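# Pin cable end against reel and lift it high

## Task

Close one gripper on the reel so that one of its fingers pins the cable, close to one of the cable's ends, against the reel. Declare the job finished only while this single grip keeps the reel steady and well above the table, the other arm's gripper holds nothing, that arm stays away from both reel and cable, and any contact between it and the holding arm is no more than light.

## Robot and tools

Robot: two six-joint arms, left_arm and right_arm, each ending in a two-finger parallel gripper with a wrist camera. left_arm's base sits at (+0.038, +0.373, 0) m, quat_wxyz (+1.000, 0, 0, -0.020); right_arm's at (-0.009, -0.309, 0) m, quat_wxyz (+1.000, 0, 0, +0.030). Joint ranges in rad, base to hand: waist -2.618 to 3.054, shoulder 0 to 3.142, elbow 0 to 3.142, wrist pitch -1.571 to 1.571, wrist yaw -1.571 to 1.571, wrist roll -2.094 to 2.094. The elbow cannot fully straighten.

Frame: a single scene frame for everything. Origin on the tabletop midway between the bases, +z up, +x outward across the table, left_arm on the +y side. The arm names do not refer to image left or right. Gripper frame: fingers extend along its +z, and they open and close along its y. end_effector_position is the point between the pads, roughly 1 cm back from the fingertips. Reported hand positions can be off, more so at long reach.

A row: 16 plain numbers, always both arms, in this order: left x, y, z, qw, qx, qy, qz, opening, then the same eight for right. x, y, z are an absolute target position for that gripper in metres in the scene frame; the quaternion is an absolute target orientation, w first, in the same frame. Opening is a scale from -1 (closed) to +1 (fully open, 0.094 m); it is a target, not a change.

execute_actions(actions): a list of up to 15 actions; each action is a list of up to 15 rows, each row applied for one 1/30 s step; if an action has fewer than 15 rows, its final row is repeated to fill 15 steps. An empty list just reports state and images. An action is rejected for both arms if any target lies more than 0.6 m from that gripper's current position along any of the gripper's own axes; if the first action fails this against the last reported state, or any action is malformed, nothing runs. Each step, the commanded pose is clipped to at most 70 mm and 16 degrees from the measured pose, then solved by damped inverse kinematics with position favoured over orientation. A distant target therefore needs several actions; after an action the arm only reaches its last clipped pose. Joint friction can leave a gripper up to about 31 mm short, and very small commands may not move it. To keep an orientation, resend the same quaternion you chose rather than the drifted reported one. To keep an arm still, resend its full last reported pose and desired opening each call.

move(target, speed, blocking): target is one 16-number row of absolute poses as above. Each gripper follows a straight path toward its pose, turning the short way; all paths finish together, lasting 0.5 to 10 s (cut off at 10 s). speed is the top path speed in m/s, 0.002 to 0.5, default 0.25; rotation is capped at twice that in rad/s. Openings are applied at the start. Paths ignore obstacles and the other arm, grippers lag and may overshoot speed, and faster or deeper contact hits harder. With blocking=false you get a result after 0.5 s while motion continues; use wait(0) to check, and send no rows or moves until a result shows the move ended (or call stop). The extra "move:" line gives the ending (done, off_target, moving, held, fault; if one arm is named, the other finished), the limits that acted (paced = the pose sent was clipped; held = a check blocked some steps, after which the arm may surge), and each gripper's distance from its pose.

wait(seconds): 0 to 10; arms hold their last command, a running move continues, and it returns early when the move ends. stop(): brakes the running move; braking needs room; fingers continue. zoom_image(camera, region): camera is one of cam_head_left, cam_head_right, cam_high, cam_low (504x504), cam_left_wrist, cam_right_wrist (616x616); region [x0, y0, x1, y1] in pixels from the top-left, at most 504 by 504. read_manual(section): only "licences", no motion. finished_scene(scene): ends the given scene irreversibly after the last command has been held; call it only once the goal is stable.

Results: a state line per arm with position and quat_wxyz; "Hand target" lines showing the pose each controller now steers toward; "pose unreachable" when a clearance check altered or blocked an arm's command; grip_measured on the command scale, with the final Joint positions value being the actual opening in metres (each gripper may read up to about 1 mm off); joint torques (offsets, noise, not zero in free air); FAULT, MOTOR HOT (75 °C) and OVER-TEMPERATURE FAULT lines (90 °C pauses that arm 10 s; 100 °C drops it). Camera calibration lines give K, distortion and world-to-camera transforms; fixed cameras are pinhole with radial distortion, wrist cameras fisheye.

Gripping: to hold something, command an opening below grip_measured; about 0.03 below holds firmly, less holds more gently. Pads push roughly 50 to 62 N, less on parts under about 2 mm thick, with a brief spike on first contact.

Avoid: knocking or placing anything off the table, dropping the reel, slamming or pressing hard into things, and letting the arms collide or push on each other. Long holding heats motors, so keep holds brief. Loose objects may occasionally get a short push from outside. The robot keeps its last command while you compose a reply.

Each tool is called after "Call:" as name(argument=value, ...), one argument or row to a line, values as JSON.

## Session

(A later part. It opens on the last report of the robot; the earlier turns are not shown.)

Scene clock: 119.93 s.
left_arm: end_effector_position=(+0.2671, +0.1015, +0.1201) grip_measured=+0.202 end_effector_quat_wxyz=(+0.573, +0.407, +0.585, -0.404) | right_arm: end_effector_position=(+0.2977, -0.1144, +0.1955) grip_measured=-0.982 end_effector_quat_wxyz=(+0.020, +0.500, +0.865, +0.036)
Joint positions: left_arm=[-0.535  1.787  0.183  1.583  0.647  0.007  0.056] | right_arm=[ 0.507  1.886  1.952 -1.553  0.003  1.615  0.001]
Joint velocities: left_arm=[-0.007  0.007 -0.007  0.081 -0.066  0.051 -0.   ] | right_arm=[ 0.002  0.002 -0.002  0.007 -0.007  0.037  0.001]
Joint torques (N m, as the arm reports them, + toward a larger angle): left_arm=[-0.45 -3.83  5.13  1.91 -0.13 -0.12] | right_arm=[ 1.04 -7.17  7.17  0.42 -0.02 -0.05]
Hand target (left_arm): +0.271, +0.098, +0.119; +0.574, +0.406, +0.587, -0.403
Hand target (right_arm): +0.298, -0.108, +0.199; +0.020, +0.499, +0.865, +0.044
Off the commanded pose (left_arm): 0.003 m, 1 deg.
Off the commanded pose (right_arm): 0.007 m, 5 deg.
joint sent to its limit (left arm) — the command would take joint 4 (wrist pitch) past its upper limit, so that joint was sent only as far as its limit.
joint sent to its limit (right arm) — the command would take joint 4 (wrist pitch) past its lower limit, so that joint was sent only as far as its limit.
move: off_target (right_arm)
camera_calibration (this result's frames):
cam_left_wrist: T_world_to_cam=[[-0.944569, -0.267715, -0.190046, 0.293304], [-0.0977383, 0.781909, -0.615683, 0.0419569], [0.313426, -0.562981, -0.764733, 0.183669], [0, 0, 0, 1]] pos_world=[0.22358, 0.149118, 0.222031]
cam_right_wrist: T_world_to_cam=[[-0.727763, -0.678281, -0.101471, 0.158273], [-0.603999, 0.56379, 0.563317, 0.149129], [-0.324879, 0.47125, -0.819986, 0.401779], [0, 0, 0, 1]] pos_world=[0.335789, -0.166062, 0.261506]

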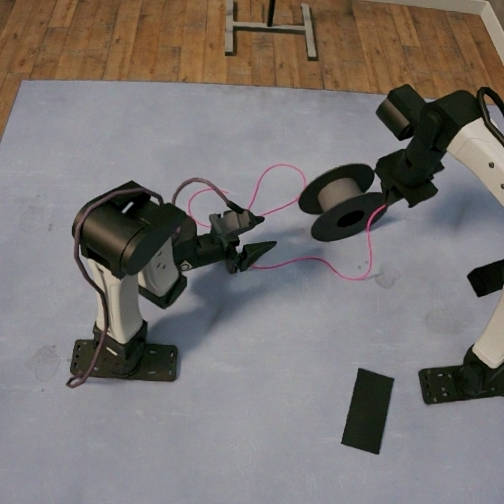

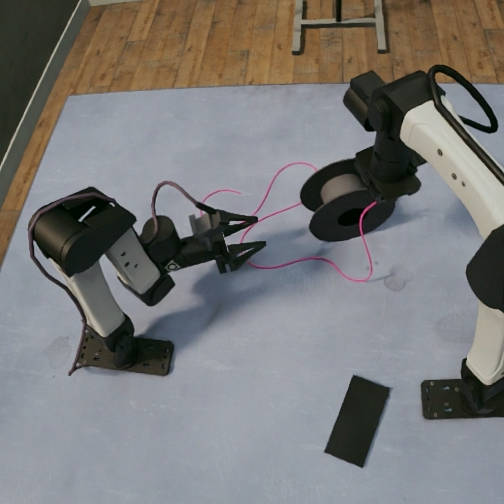

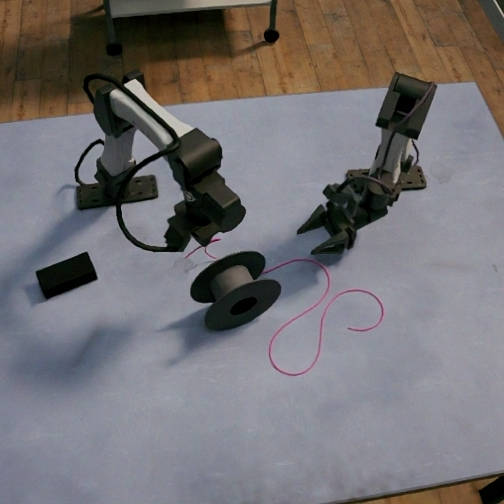

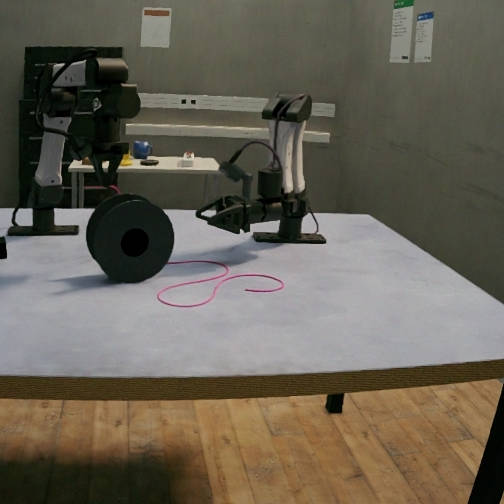

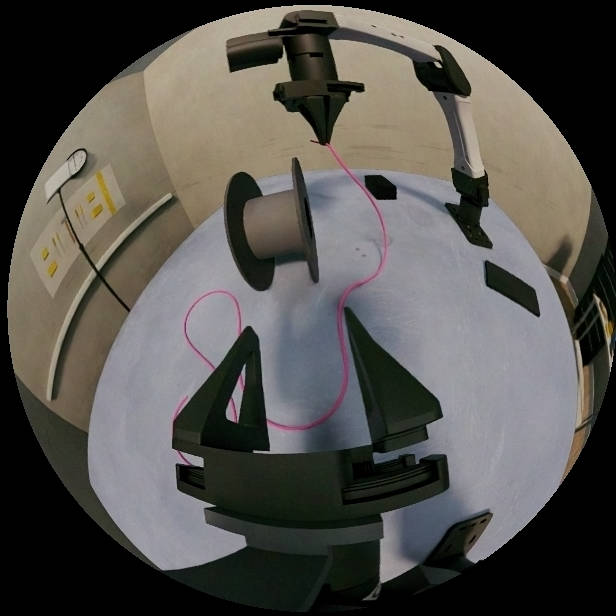

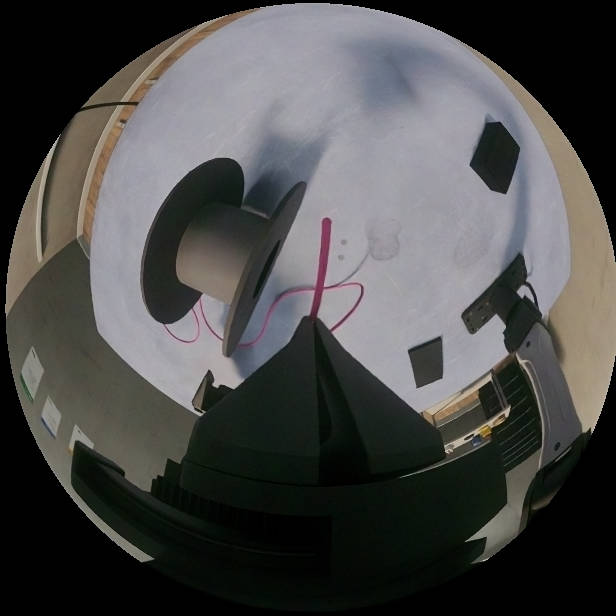

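Call:
move(
  target=[0.27,0.1,0.12,0.581,0.404,0.581,-0.404,0.6,0.33,-0.055,0.2,0,-0.57,-0.82,0,-1],
  speed=0.1,
)

Scene clock: 127.70 s.
left_arm: end_effector_position=(+0.2674, +0.1016, +0.1203) grip_measured=+0.599 end_effector_quat_wxyz=(+0.574, +0.407, +0.585, -0.403) | right_arm: end_effector_position=(+0.3285, -0.0614, +0.1949) grip_measured=-0.982 end_effector_quat_wxyz=(+0.026, +0.570, +0.818, +0.071)
Joint positions: left_arm=[-0.535  1.787  0.183  1.584  0.645  0.007  0.075] | right_arm=[ 0.574  2.071  2.207 -1.556  0.003  1.851  0.001]
Joint velocities: left_arm=[-0.007 -0.002  0.007  0.051 -0.081  0.007 -0.001] | right_arm=[-0.012 -0.022 -0.002  0.022 -0.095  0.051 -0.   ]
Joint torques (N m, as the arm reports them, + toward a larger angle): left_arm=[ 0.07 -4.72  4.52  1.88 -0.08 -0.04] | right_arm=[ 0.93 -8.82  7.16  0.58  0.02  0.  ]
Hand target (left_arm): +0.270, +0.100, +0.120; +0.576, +0.407, +0.585, -0.401
Hand target (right_arm): +0.329, -0.055, +0.199; +0.026, +0.569, +0.818, +0.081
Off the commanded pose (left_arm): 0.003 m, 1 deg.
Off the commanded pose (right_arm): 0.008 m, 9 deg.
joint sent to its limit (left arm) — the command would take joint 4 (wrist pitch) past its upper limit, so that joint was sent only as far as its limit.
joint sent to its limit (right arm) — the command would take joint 4 (wrist pitch) past its lower limit, so that joint was sent only as far as its limit.
move: off_target (right_arm)
camera_calibration (this result's frames):
cam_left_wrist: T_world_to_cam=[[-0.944035, -0.269229, -0.190562, 0.293666], [-0.0985261, 0.78152, -0.616052, 0.042304], [0.314787, -0.562799, -0.764308, 0.183328], [0, 0, 0, 1]] pos_world=[0.22369, 0.149179, 0.222142]
cam_right_wrist: T_world_to_cam=[[-0.824047, -0.540236, -0.170563, 0.270207], [-0.528053, 0.623403, 0.576652, 0.114312], [-0.205199, 0.565255, -0.798987, 0.348674], [0, 0, 0, 1]] pos_world=[0.354573, -0.122377, 0.258755]

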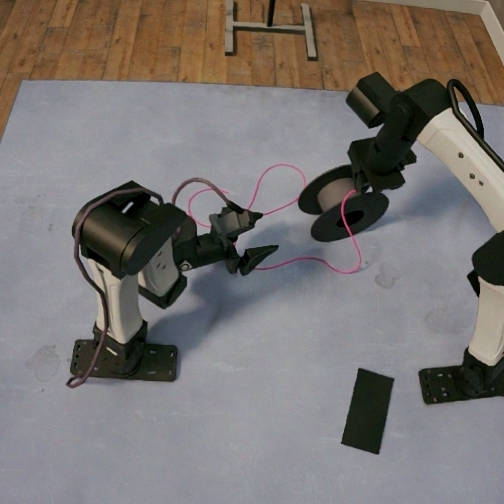

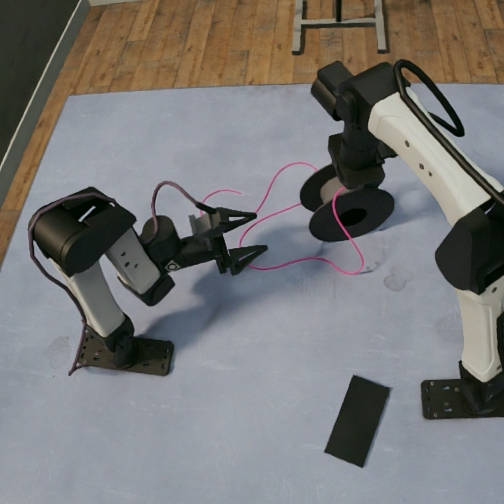

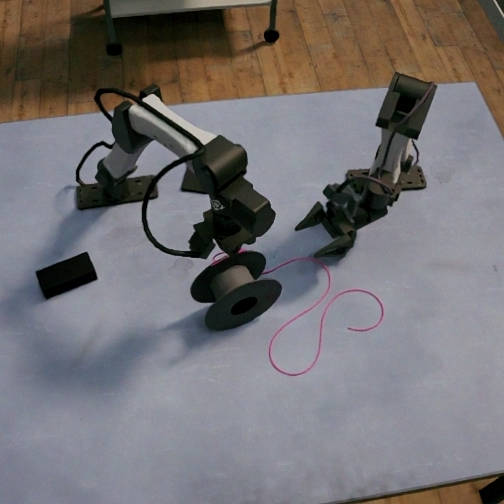

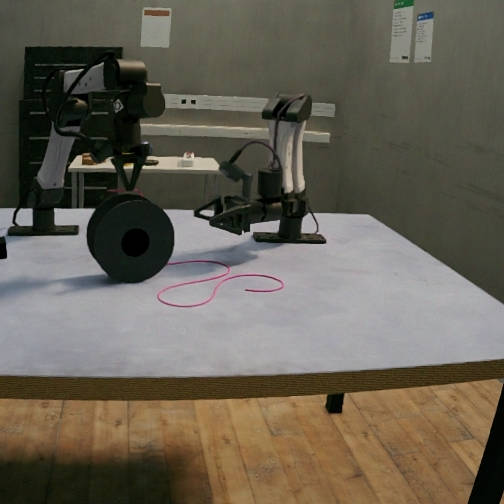

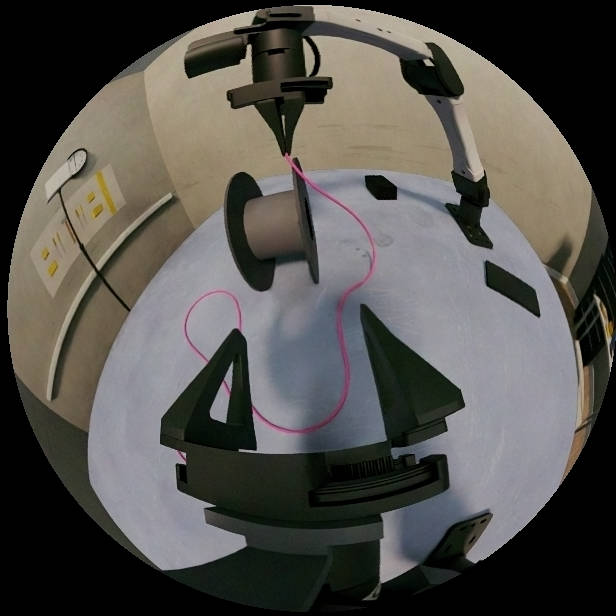

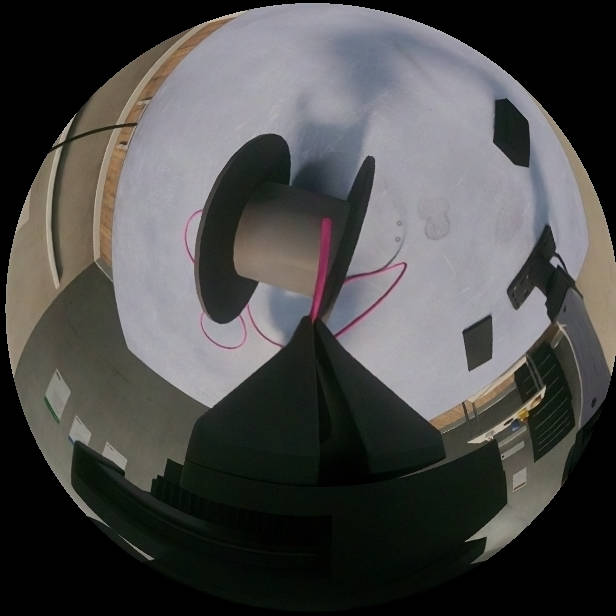

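Call:
move(
  target=[0.27,0.1,0.12,0.581,0.404,0.581,-0.404,0.6,0.295,-0.04,0.24,0.4055,-0.5795,0.5795,0.4055,-1],
  speed=0.2,
)

Call:
move(
  target=[0.27,0.1,0.11,0.581,0.404,0.581,-0.404,0.6,0.305,-0.03,0.19,0.4055,-0.5795,0.5795,0.4055,-1],
  speed=0.1,
)

Scene clock: 160.13 s.
left_arm: end_effector_position=(+0.2674, +0.1016, +0.1203) grip_measured=+0.599 end_effector_quat_wxyz=(+0.574, +0.407, +0.585, -0.403) | right_arm: end_effector_position=(+0.2882, -0.0394, +0.2345) grip_measured=-0.982 end_effector_quat_wxyz=(-0.396, +0.577, -0.588, -0.405)
Joint positions: left_arm=[-0.535  1.787  0.183  1.584  0.645  0.007  0.075] | right_arm=[ 0.291  1.557  1.212 -0.497 -1.071 -0.758  0.001]
Joint velocities: left_arm=[-0.012 -0.012 -0.012 -0.095  0.007  0.007 -0.   ] | right_arm=[ 0.002  0.002  0.002 -0.007 -0.11  -0.022 -0.   ]
Joint torques (N m, as the arm reports them, + toward a larger angle): left_arm=[ 0.06 -4.72  4.59  1.9  -0.08 -0.04] | right_arm=[-1.01 -5.33  8.51  1.43 -0.64 -0.09]
Hand target (left_arm): +0.270, +0.100, +0.120; +0.576, +0.407, +0.584, -0.401
Hand target (right_arm): +0.294, -0.041, +0.241; -0.405, +0.578, -0.582, -0.404
Off the commanded pose (left_arm): 0.003 m, 1 deg.
Off the commanded pose (right_arm): 0.009 m, 1 deg.
joint sent to its limit (left arm) — the command would take joint 4 (wrist pitch) past its upper limit, so that joint was sent only as far as its limit.
move: done
camera_calibration (this result's frames):
cam_left_wrist: T_world_to_cam=[[-0.944035, -0.269229, -0.190562, 0.293666], [-0.0985261, 0.78152, -0.616052, 0.042304], [0.314787, -0.562799, -0.764308, 0.183328], [0, 0, 0, 1]] pos_world=[0.22369, 0.149179, 0.222142]
cam_right_wrist: T_world_to_cam=[[0.978055, 0.0944518, 0.185706, -0.322298], [0.181086, -0.826171, -0.533525, 0.0552854], [0.103032, 0.555445, -0.825145, 0.276517], [0, 0, 0, 1]] pos_world=[0.276724, -0.0774731, 0.317515]

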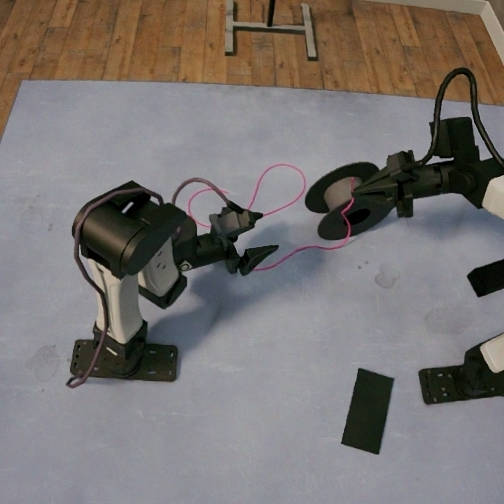

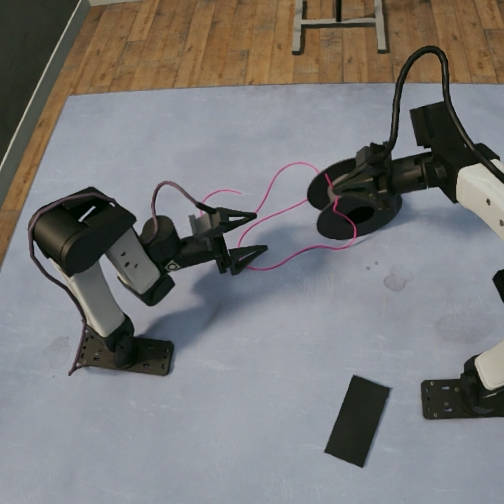

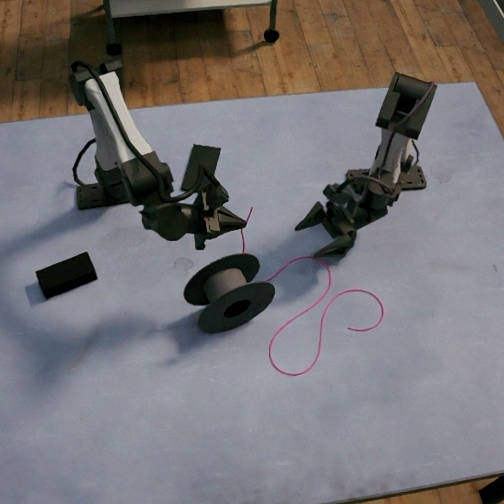

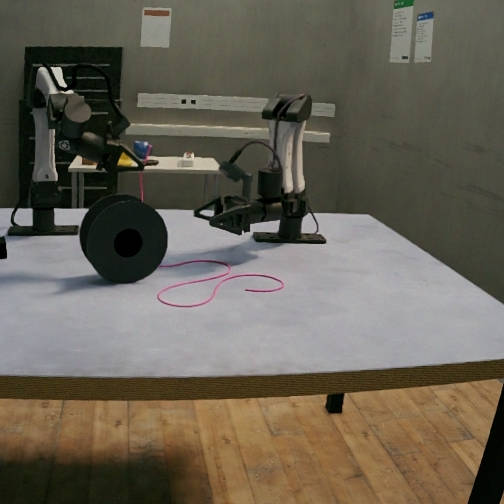

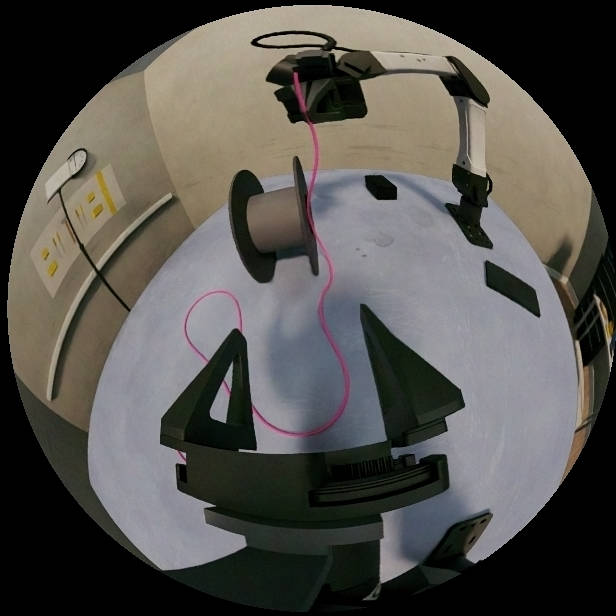

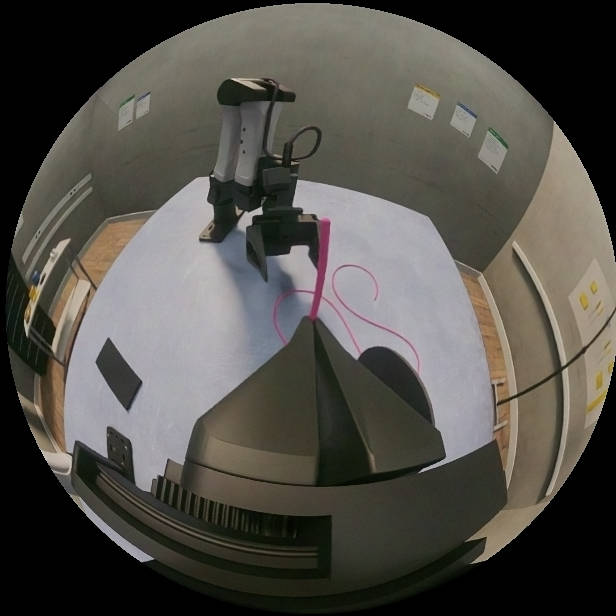

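Scene clock: 161.20 s.
left_arm: end_effector_position=(+0.2674, +0.1015, +0.1142) grip_measured=+0.599 end_effector_quat_wxyz=(+0.570, +0.410, +0.589, -0.400) | right_arm: end_effector_position=(+0.3081, -0.0321, +0.1934) grip_measured=-0.982 end_effector_quat_wxyz=(-0.407, +0.579, -0.582, -0.401)
Joint positions: left_arm=[-0.535  1.808  0.183  1.587  0.645  0.02   0.075] | right_arm=[ 0.291  1.655  1.134 -0.288 -1.071 -0.749  0.001]
Joint velocities: left_arm=[-0.007 -0.002  0.002 -0.037 -0.037 -0.007 -0.   ] | right_arm=[-0.022  0.007 -0.002  0.051 -0.007  0.037  0.   ]
Joint torques (N m, as the arm reports them, + toward a larger angle): left_arm=[ 0.12 -3.81  4.47  1.89 -0.01  0.02] | right_arm=[ 0.66 -6.6   5.03  1.7  -0.46  0.02]
Hand target (left_arm): +0.270, +0.100, +0.110; +0.569, +0.412, +0.591, -0.397
Hand target (right_arm): +0.305, -0.030, +0.190; -0.405, +0.579, -0.579, -0.405
Off the commanded pose (left_arm): 0.005 m, 2 deg.
Off the commanded pose (right_arm): 0.005 m, 1 deg.
joint sent to its limit (left arm) — the command would take joint 4 (wrist pitch) past its upper limit, so that joint was sent only as far as its limit.
move: done
camera_calibration (this result's frames):
cam_left_wrist: T_world_to_cam=[[-0.944729, -0.266269, -0.191278, 0.292545], [-0.10027, 0.790136, -0.604674, 0.0369317], [0.312142, -0.552074, -0.773163, 0.1793], [0, 0, 0, 1]] pos_world=[0.224112, 0.147702, 0.216917]
cam_right_wrist: T_world_to_cam=[[0.973806, 0.0891759, 0.209162, -0.338183], [0.190848, -0.820615, -0.538672, 0.0339521], [0.123605, 0.564481, -0.816139, 0.228767], [0, 0, 0, 1]] pos_world=[0.294569, -0.0711149, 0.27573]

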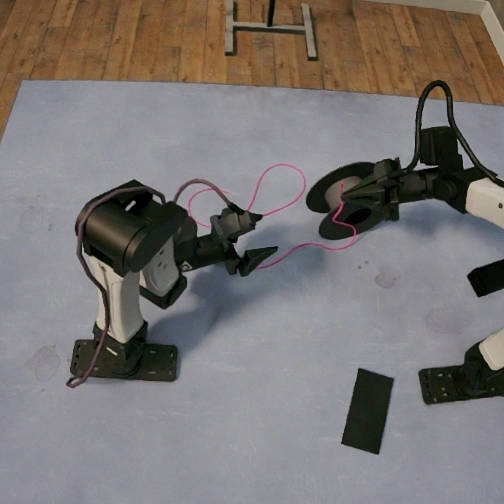

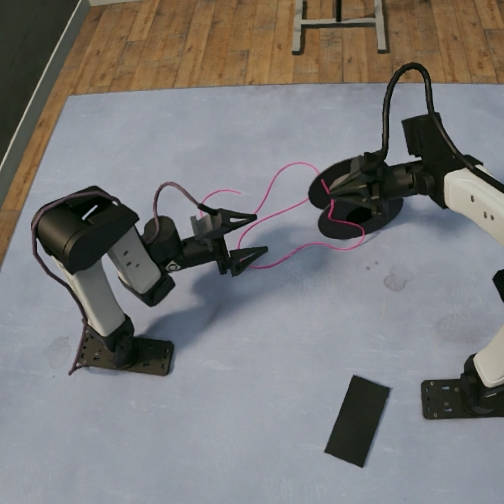

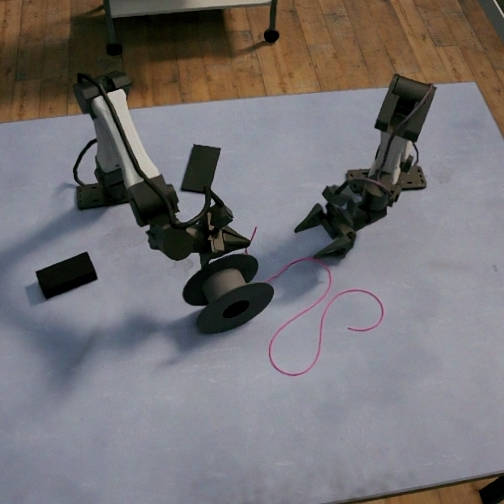

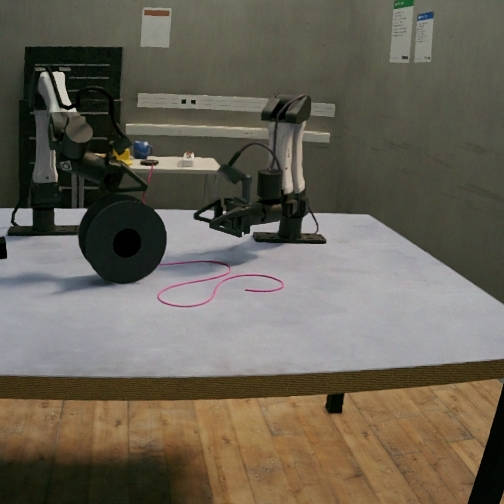

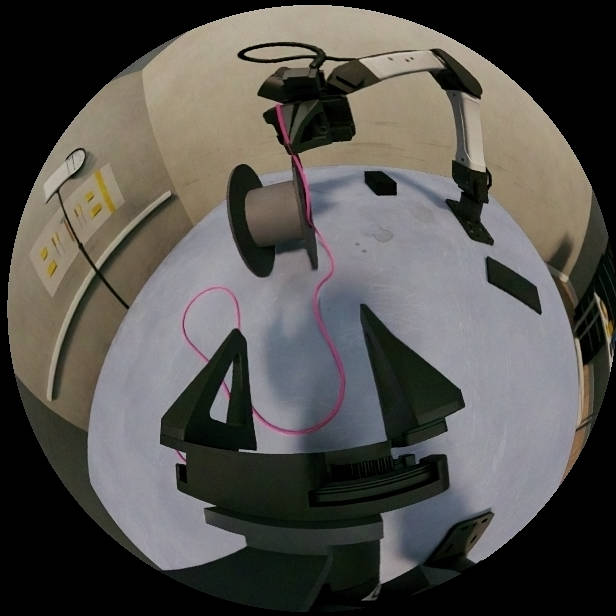

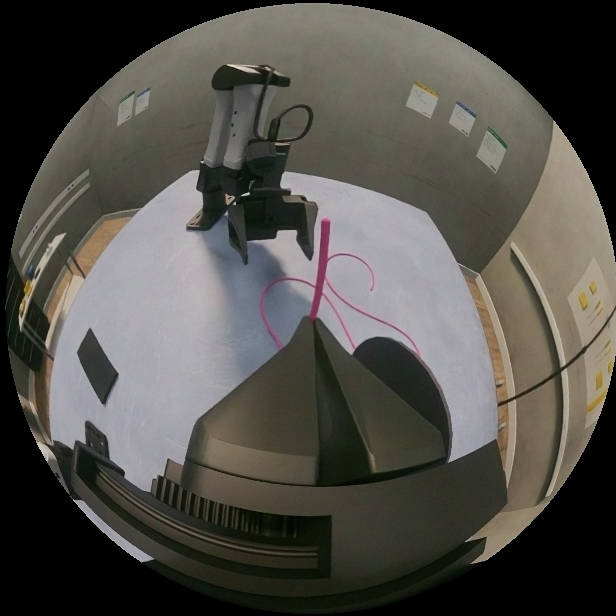

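Call:
move(
  target=[0.295,0.015,0.13,0.581,0.404,0.581,-0.404,0.4,0.3,-0.03,0.19,0.4055,-0.5795,0.5795,0.4055,-1],
  speed=0.1,
)

Scene clock: 168.03 s.
left_arm: end_effector_position=(+0.2909, +0.0190, +0.1383) grip_measured=+0.401 end_effector_quat_wxyz=(+0.589, +0.405, +0.570, -0.405) | right_arm: end_effector_position=(+0.3058, -0.0330, +0.1876) grip_measured=-0.982 end_effector_quat_wxyz=(-0.402, +0.576, -0.586, -0.404)
Joint positions: left_arm=[-0.743  1.883  0.471  1.438  0.437  0.004  0.066] | right_arm=[ 0.291  1.655  1.114 -0.277 -1.071 -0.741  0.001]
Joint velocities: left_arm=[ 0.007 -0.007 -0.007  0.022  0.022  0.022 -0.001] | right_arm=[-0.007 -0.007 -0.007 -0.022 -0.037 -0.037 -0.001]
Joint torques (N m, as the arm reports them, + toward a larger angle): left_arm=[-0.32 -6.1   6.45  1.8  -0.14 -0.21] | right_arm=[ 1.07 -7.92  4.95  1.58 -0.43  0.01]
Hand target (left_arm): +0.293, +0.015, +0.131; +0.581, +0.402, +0.581, -0.405
Hand target (right_arm): +0.300, -0.030, +0.190; -0.405, +0.579, -0.579, -0.406
Off the commanded pose (left_arm): 0.010 m, 2 deg.
Off the commanded pose (right_arm): 0.007 m, 1 deg.
move: done
camera_calibration (this result's frames):
cam_left_wrist: T_world_to_cam=[[-0.93758, -0.275039, -0.212833, 0.298413], [-0.0778386, 0.76243, -0.642372, 0.118271], [0.338947, -0.585708, -0.736248, 0.132797], [0, 0, 0, 1]] pos_world=[0.243981, 0.0696819, 0.237257]
cam_right_wrist: T_world_to_cam=[[0.977212, 0.0872031, 0.193526, -0.332807], [0.180176, -0.82277, -0.53906, 0.0338506], [0.11222, 0.561644, -0.819733, 0.228881], [0, 0, 0, 1]] pos_world=[0.293439, -0.0716767, 0.270276]

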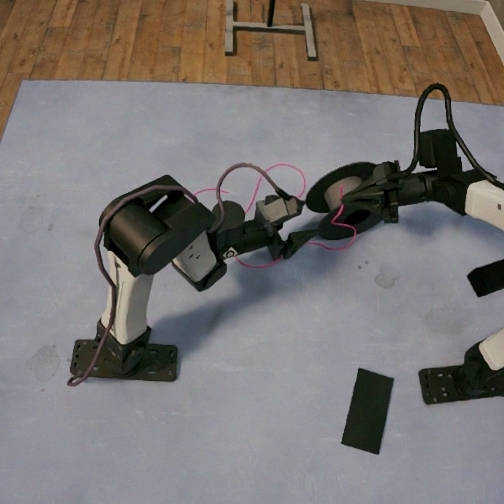

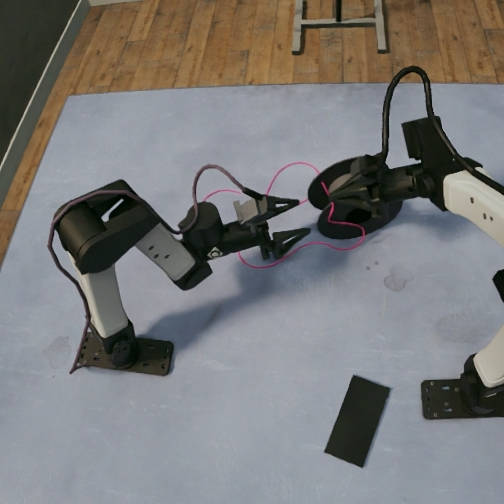

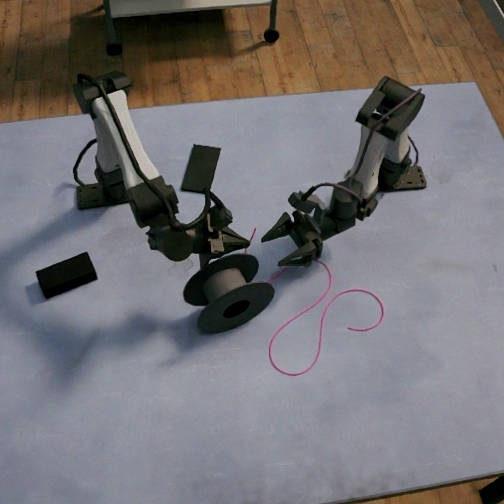

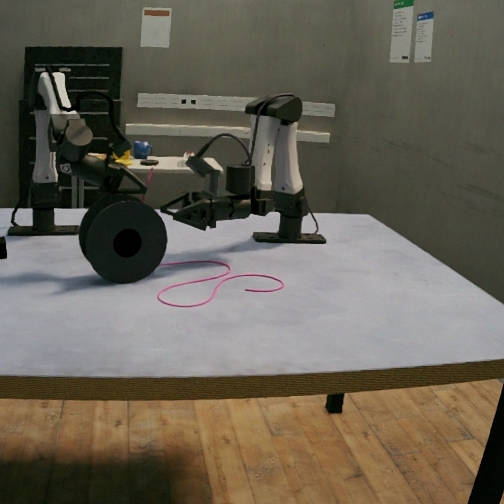

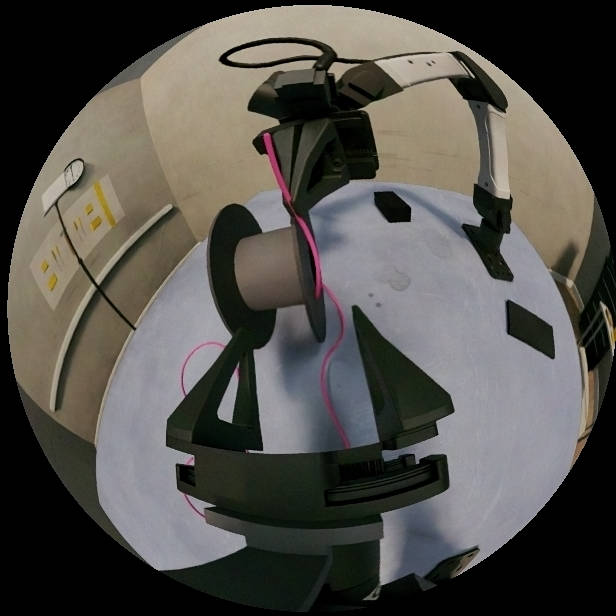

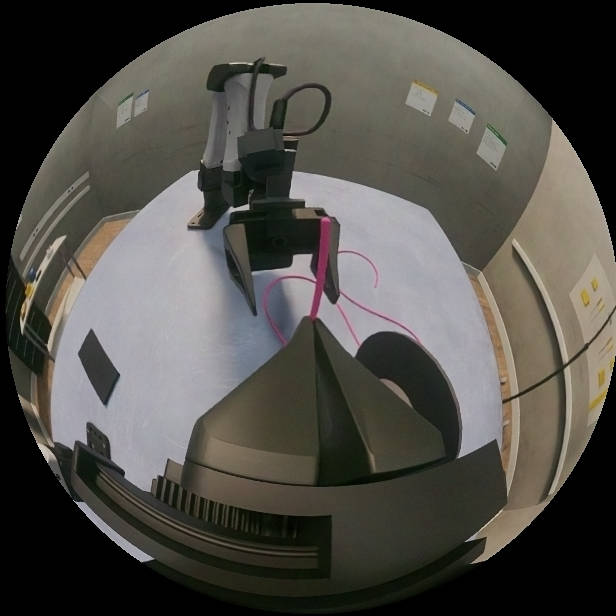

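Call:
move(
  target=[0.314,-0.055,0.12,0.581,0.404,0.581,-0.404,0.4,0.3,-0.03,0.195,0.4055,-0.5795,0.5795,0.4055,-1],
  speed=0.06,
)

Scene clock: 173.20 s.
left_arm: end_effector_position=(+0.3116, -0.0505, +0.1294) grip_measured=+0.401 end_effector_quat_wxyz=(+0.589, +0.404, +0.570, -0.407) | right_arm: end_effector_position=(+0.3058, -0.0330, +0.1877) grip_measured=-0.982 end_effector_quat_wxyz=(-0.402, +0.575, -0.587, -0.404)
Joint positions: left_arm=[-0.846  2.067  0.747  1.346  0.335  0.004  0.066] | right_arm=[ 0.291  1.655  1.114 -0.277 -1.071 -0.74   0.001]
Joint velocities: left_arm=[-0.002 -0.007 -0.007  0.022  0.007 -0.007 -0.001] | right_arm=[-0.007 -0.017 -0.012 -0.051  0.051 -0.022 -0.001]
Joint torques (N m, as the arm reports them, + toward a larger angle): left_arm=[-0.23 -8.52  7.14  1.82 -0.14 -0.16] | right_arm=[ 1.06 -8.38  5.97  1.45 -0.42  0.  ]
Hand target (left_arm): +0.313, -0.055, +0.120; +0.580, +0.403, +0.581, -0.405
Hand target (right_arm): +0.300, -0.030, +0.195; -0.406, +0.579, -0.579, -0.405
Off the commanded pose (left_arm): 0.011 m, 2 deg.
Off the commanded pose (right_arm): 0.010 m, 1 deg.
move: off_target (left_arm)
camera_calibration (this result's frames):
cam_left_wrist: T_world_to_cam=[[-0.938191, -0.275047, -0.210113, 0.296695], [-0.0790163, 0.761226, -0.643655, 0.167591], [0.336978, -0.587269, -0.735908, 0.0790154], [0, 0, 0, 1]] pos_world=[0.264972, 0.000433491, 0.228358]
cam_right_wrist: T_world_to_cam=[[0.977385, 0.086785, 0.192841, -0.332794], [0.179462, -0.822768, -0.539302, 0.0341416], [0.11186, 0.561713, -0.819735, 0.229014], [0, 0, 0, 1]] pos_world=[0.293523, -0.0716683, 0.27032]

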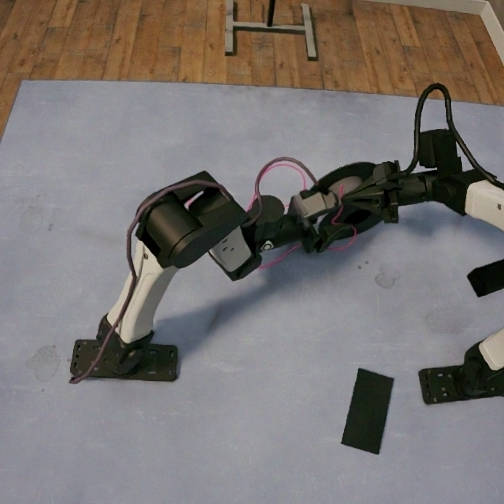

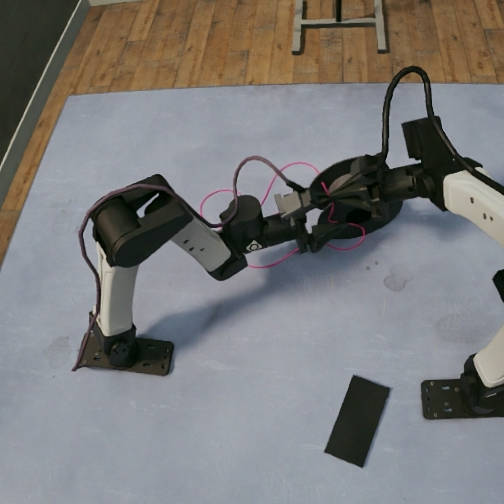

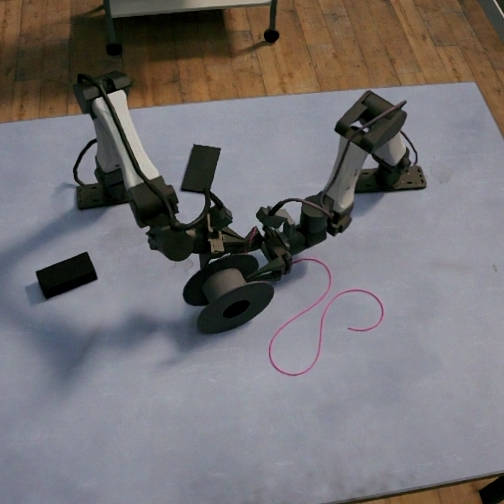

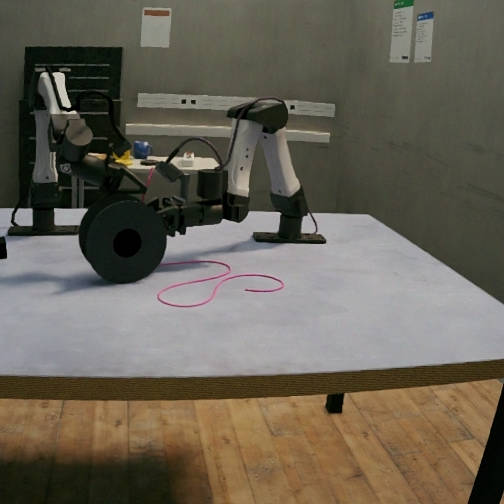

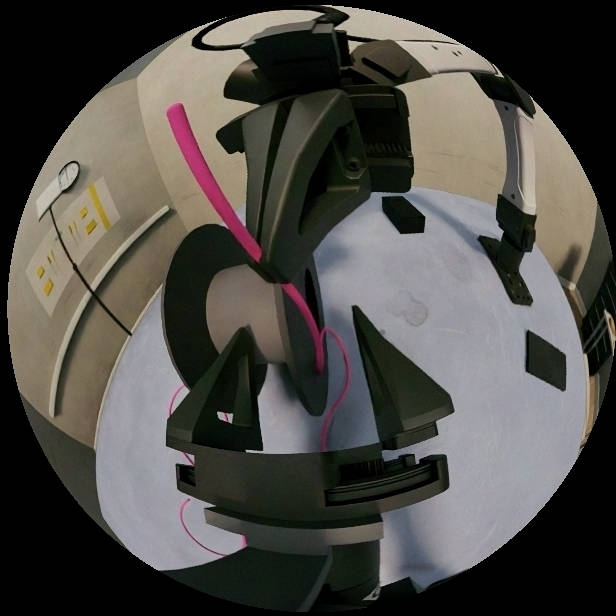

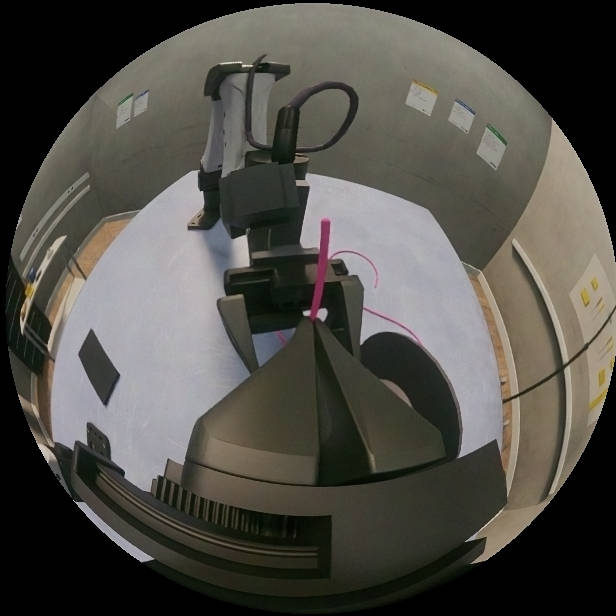

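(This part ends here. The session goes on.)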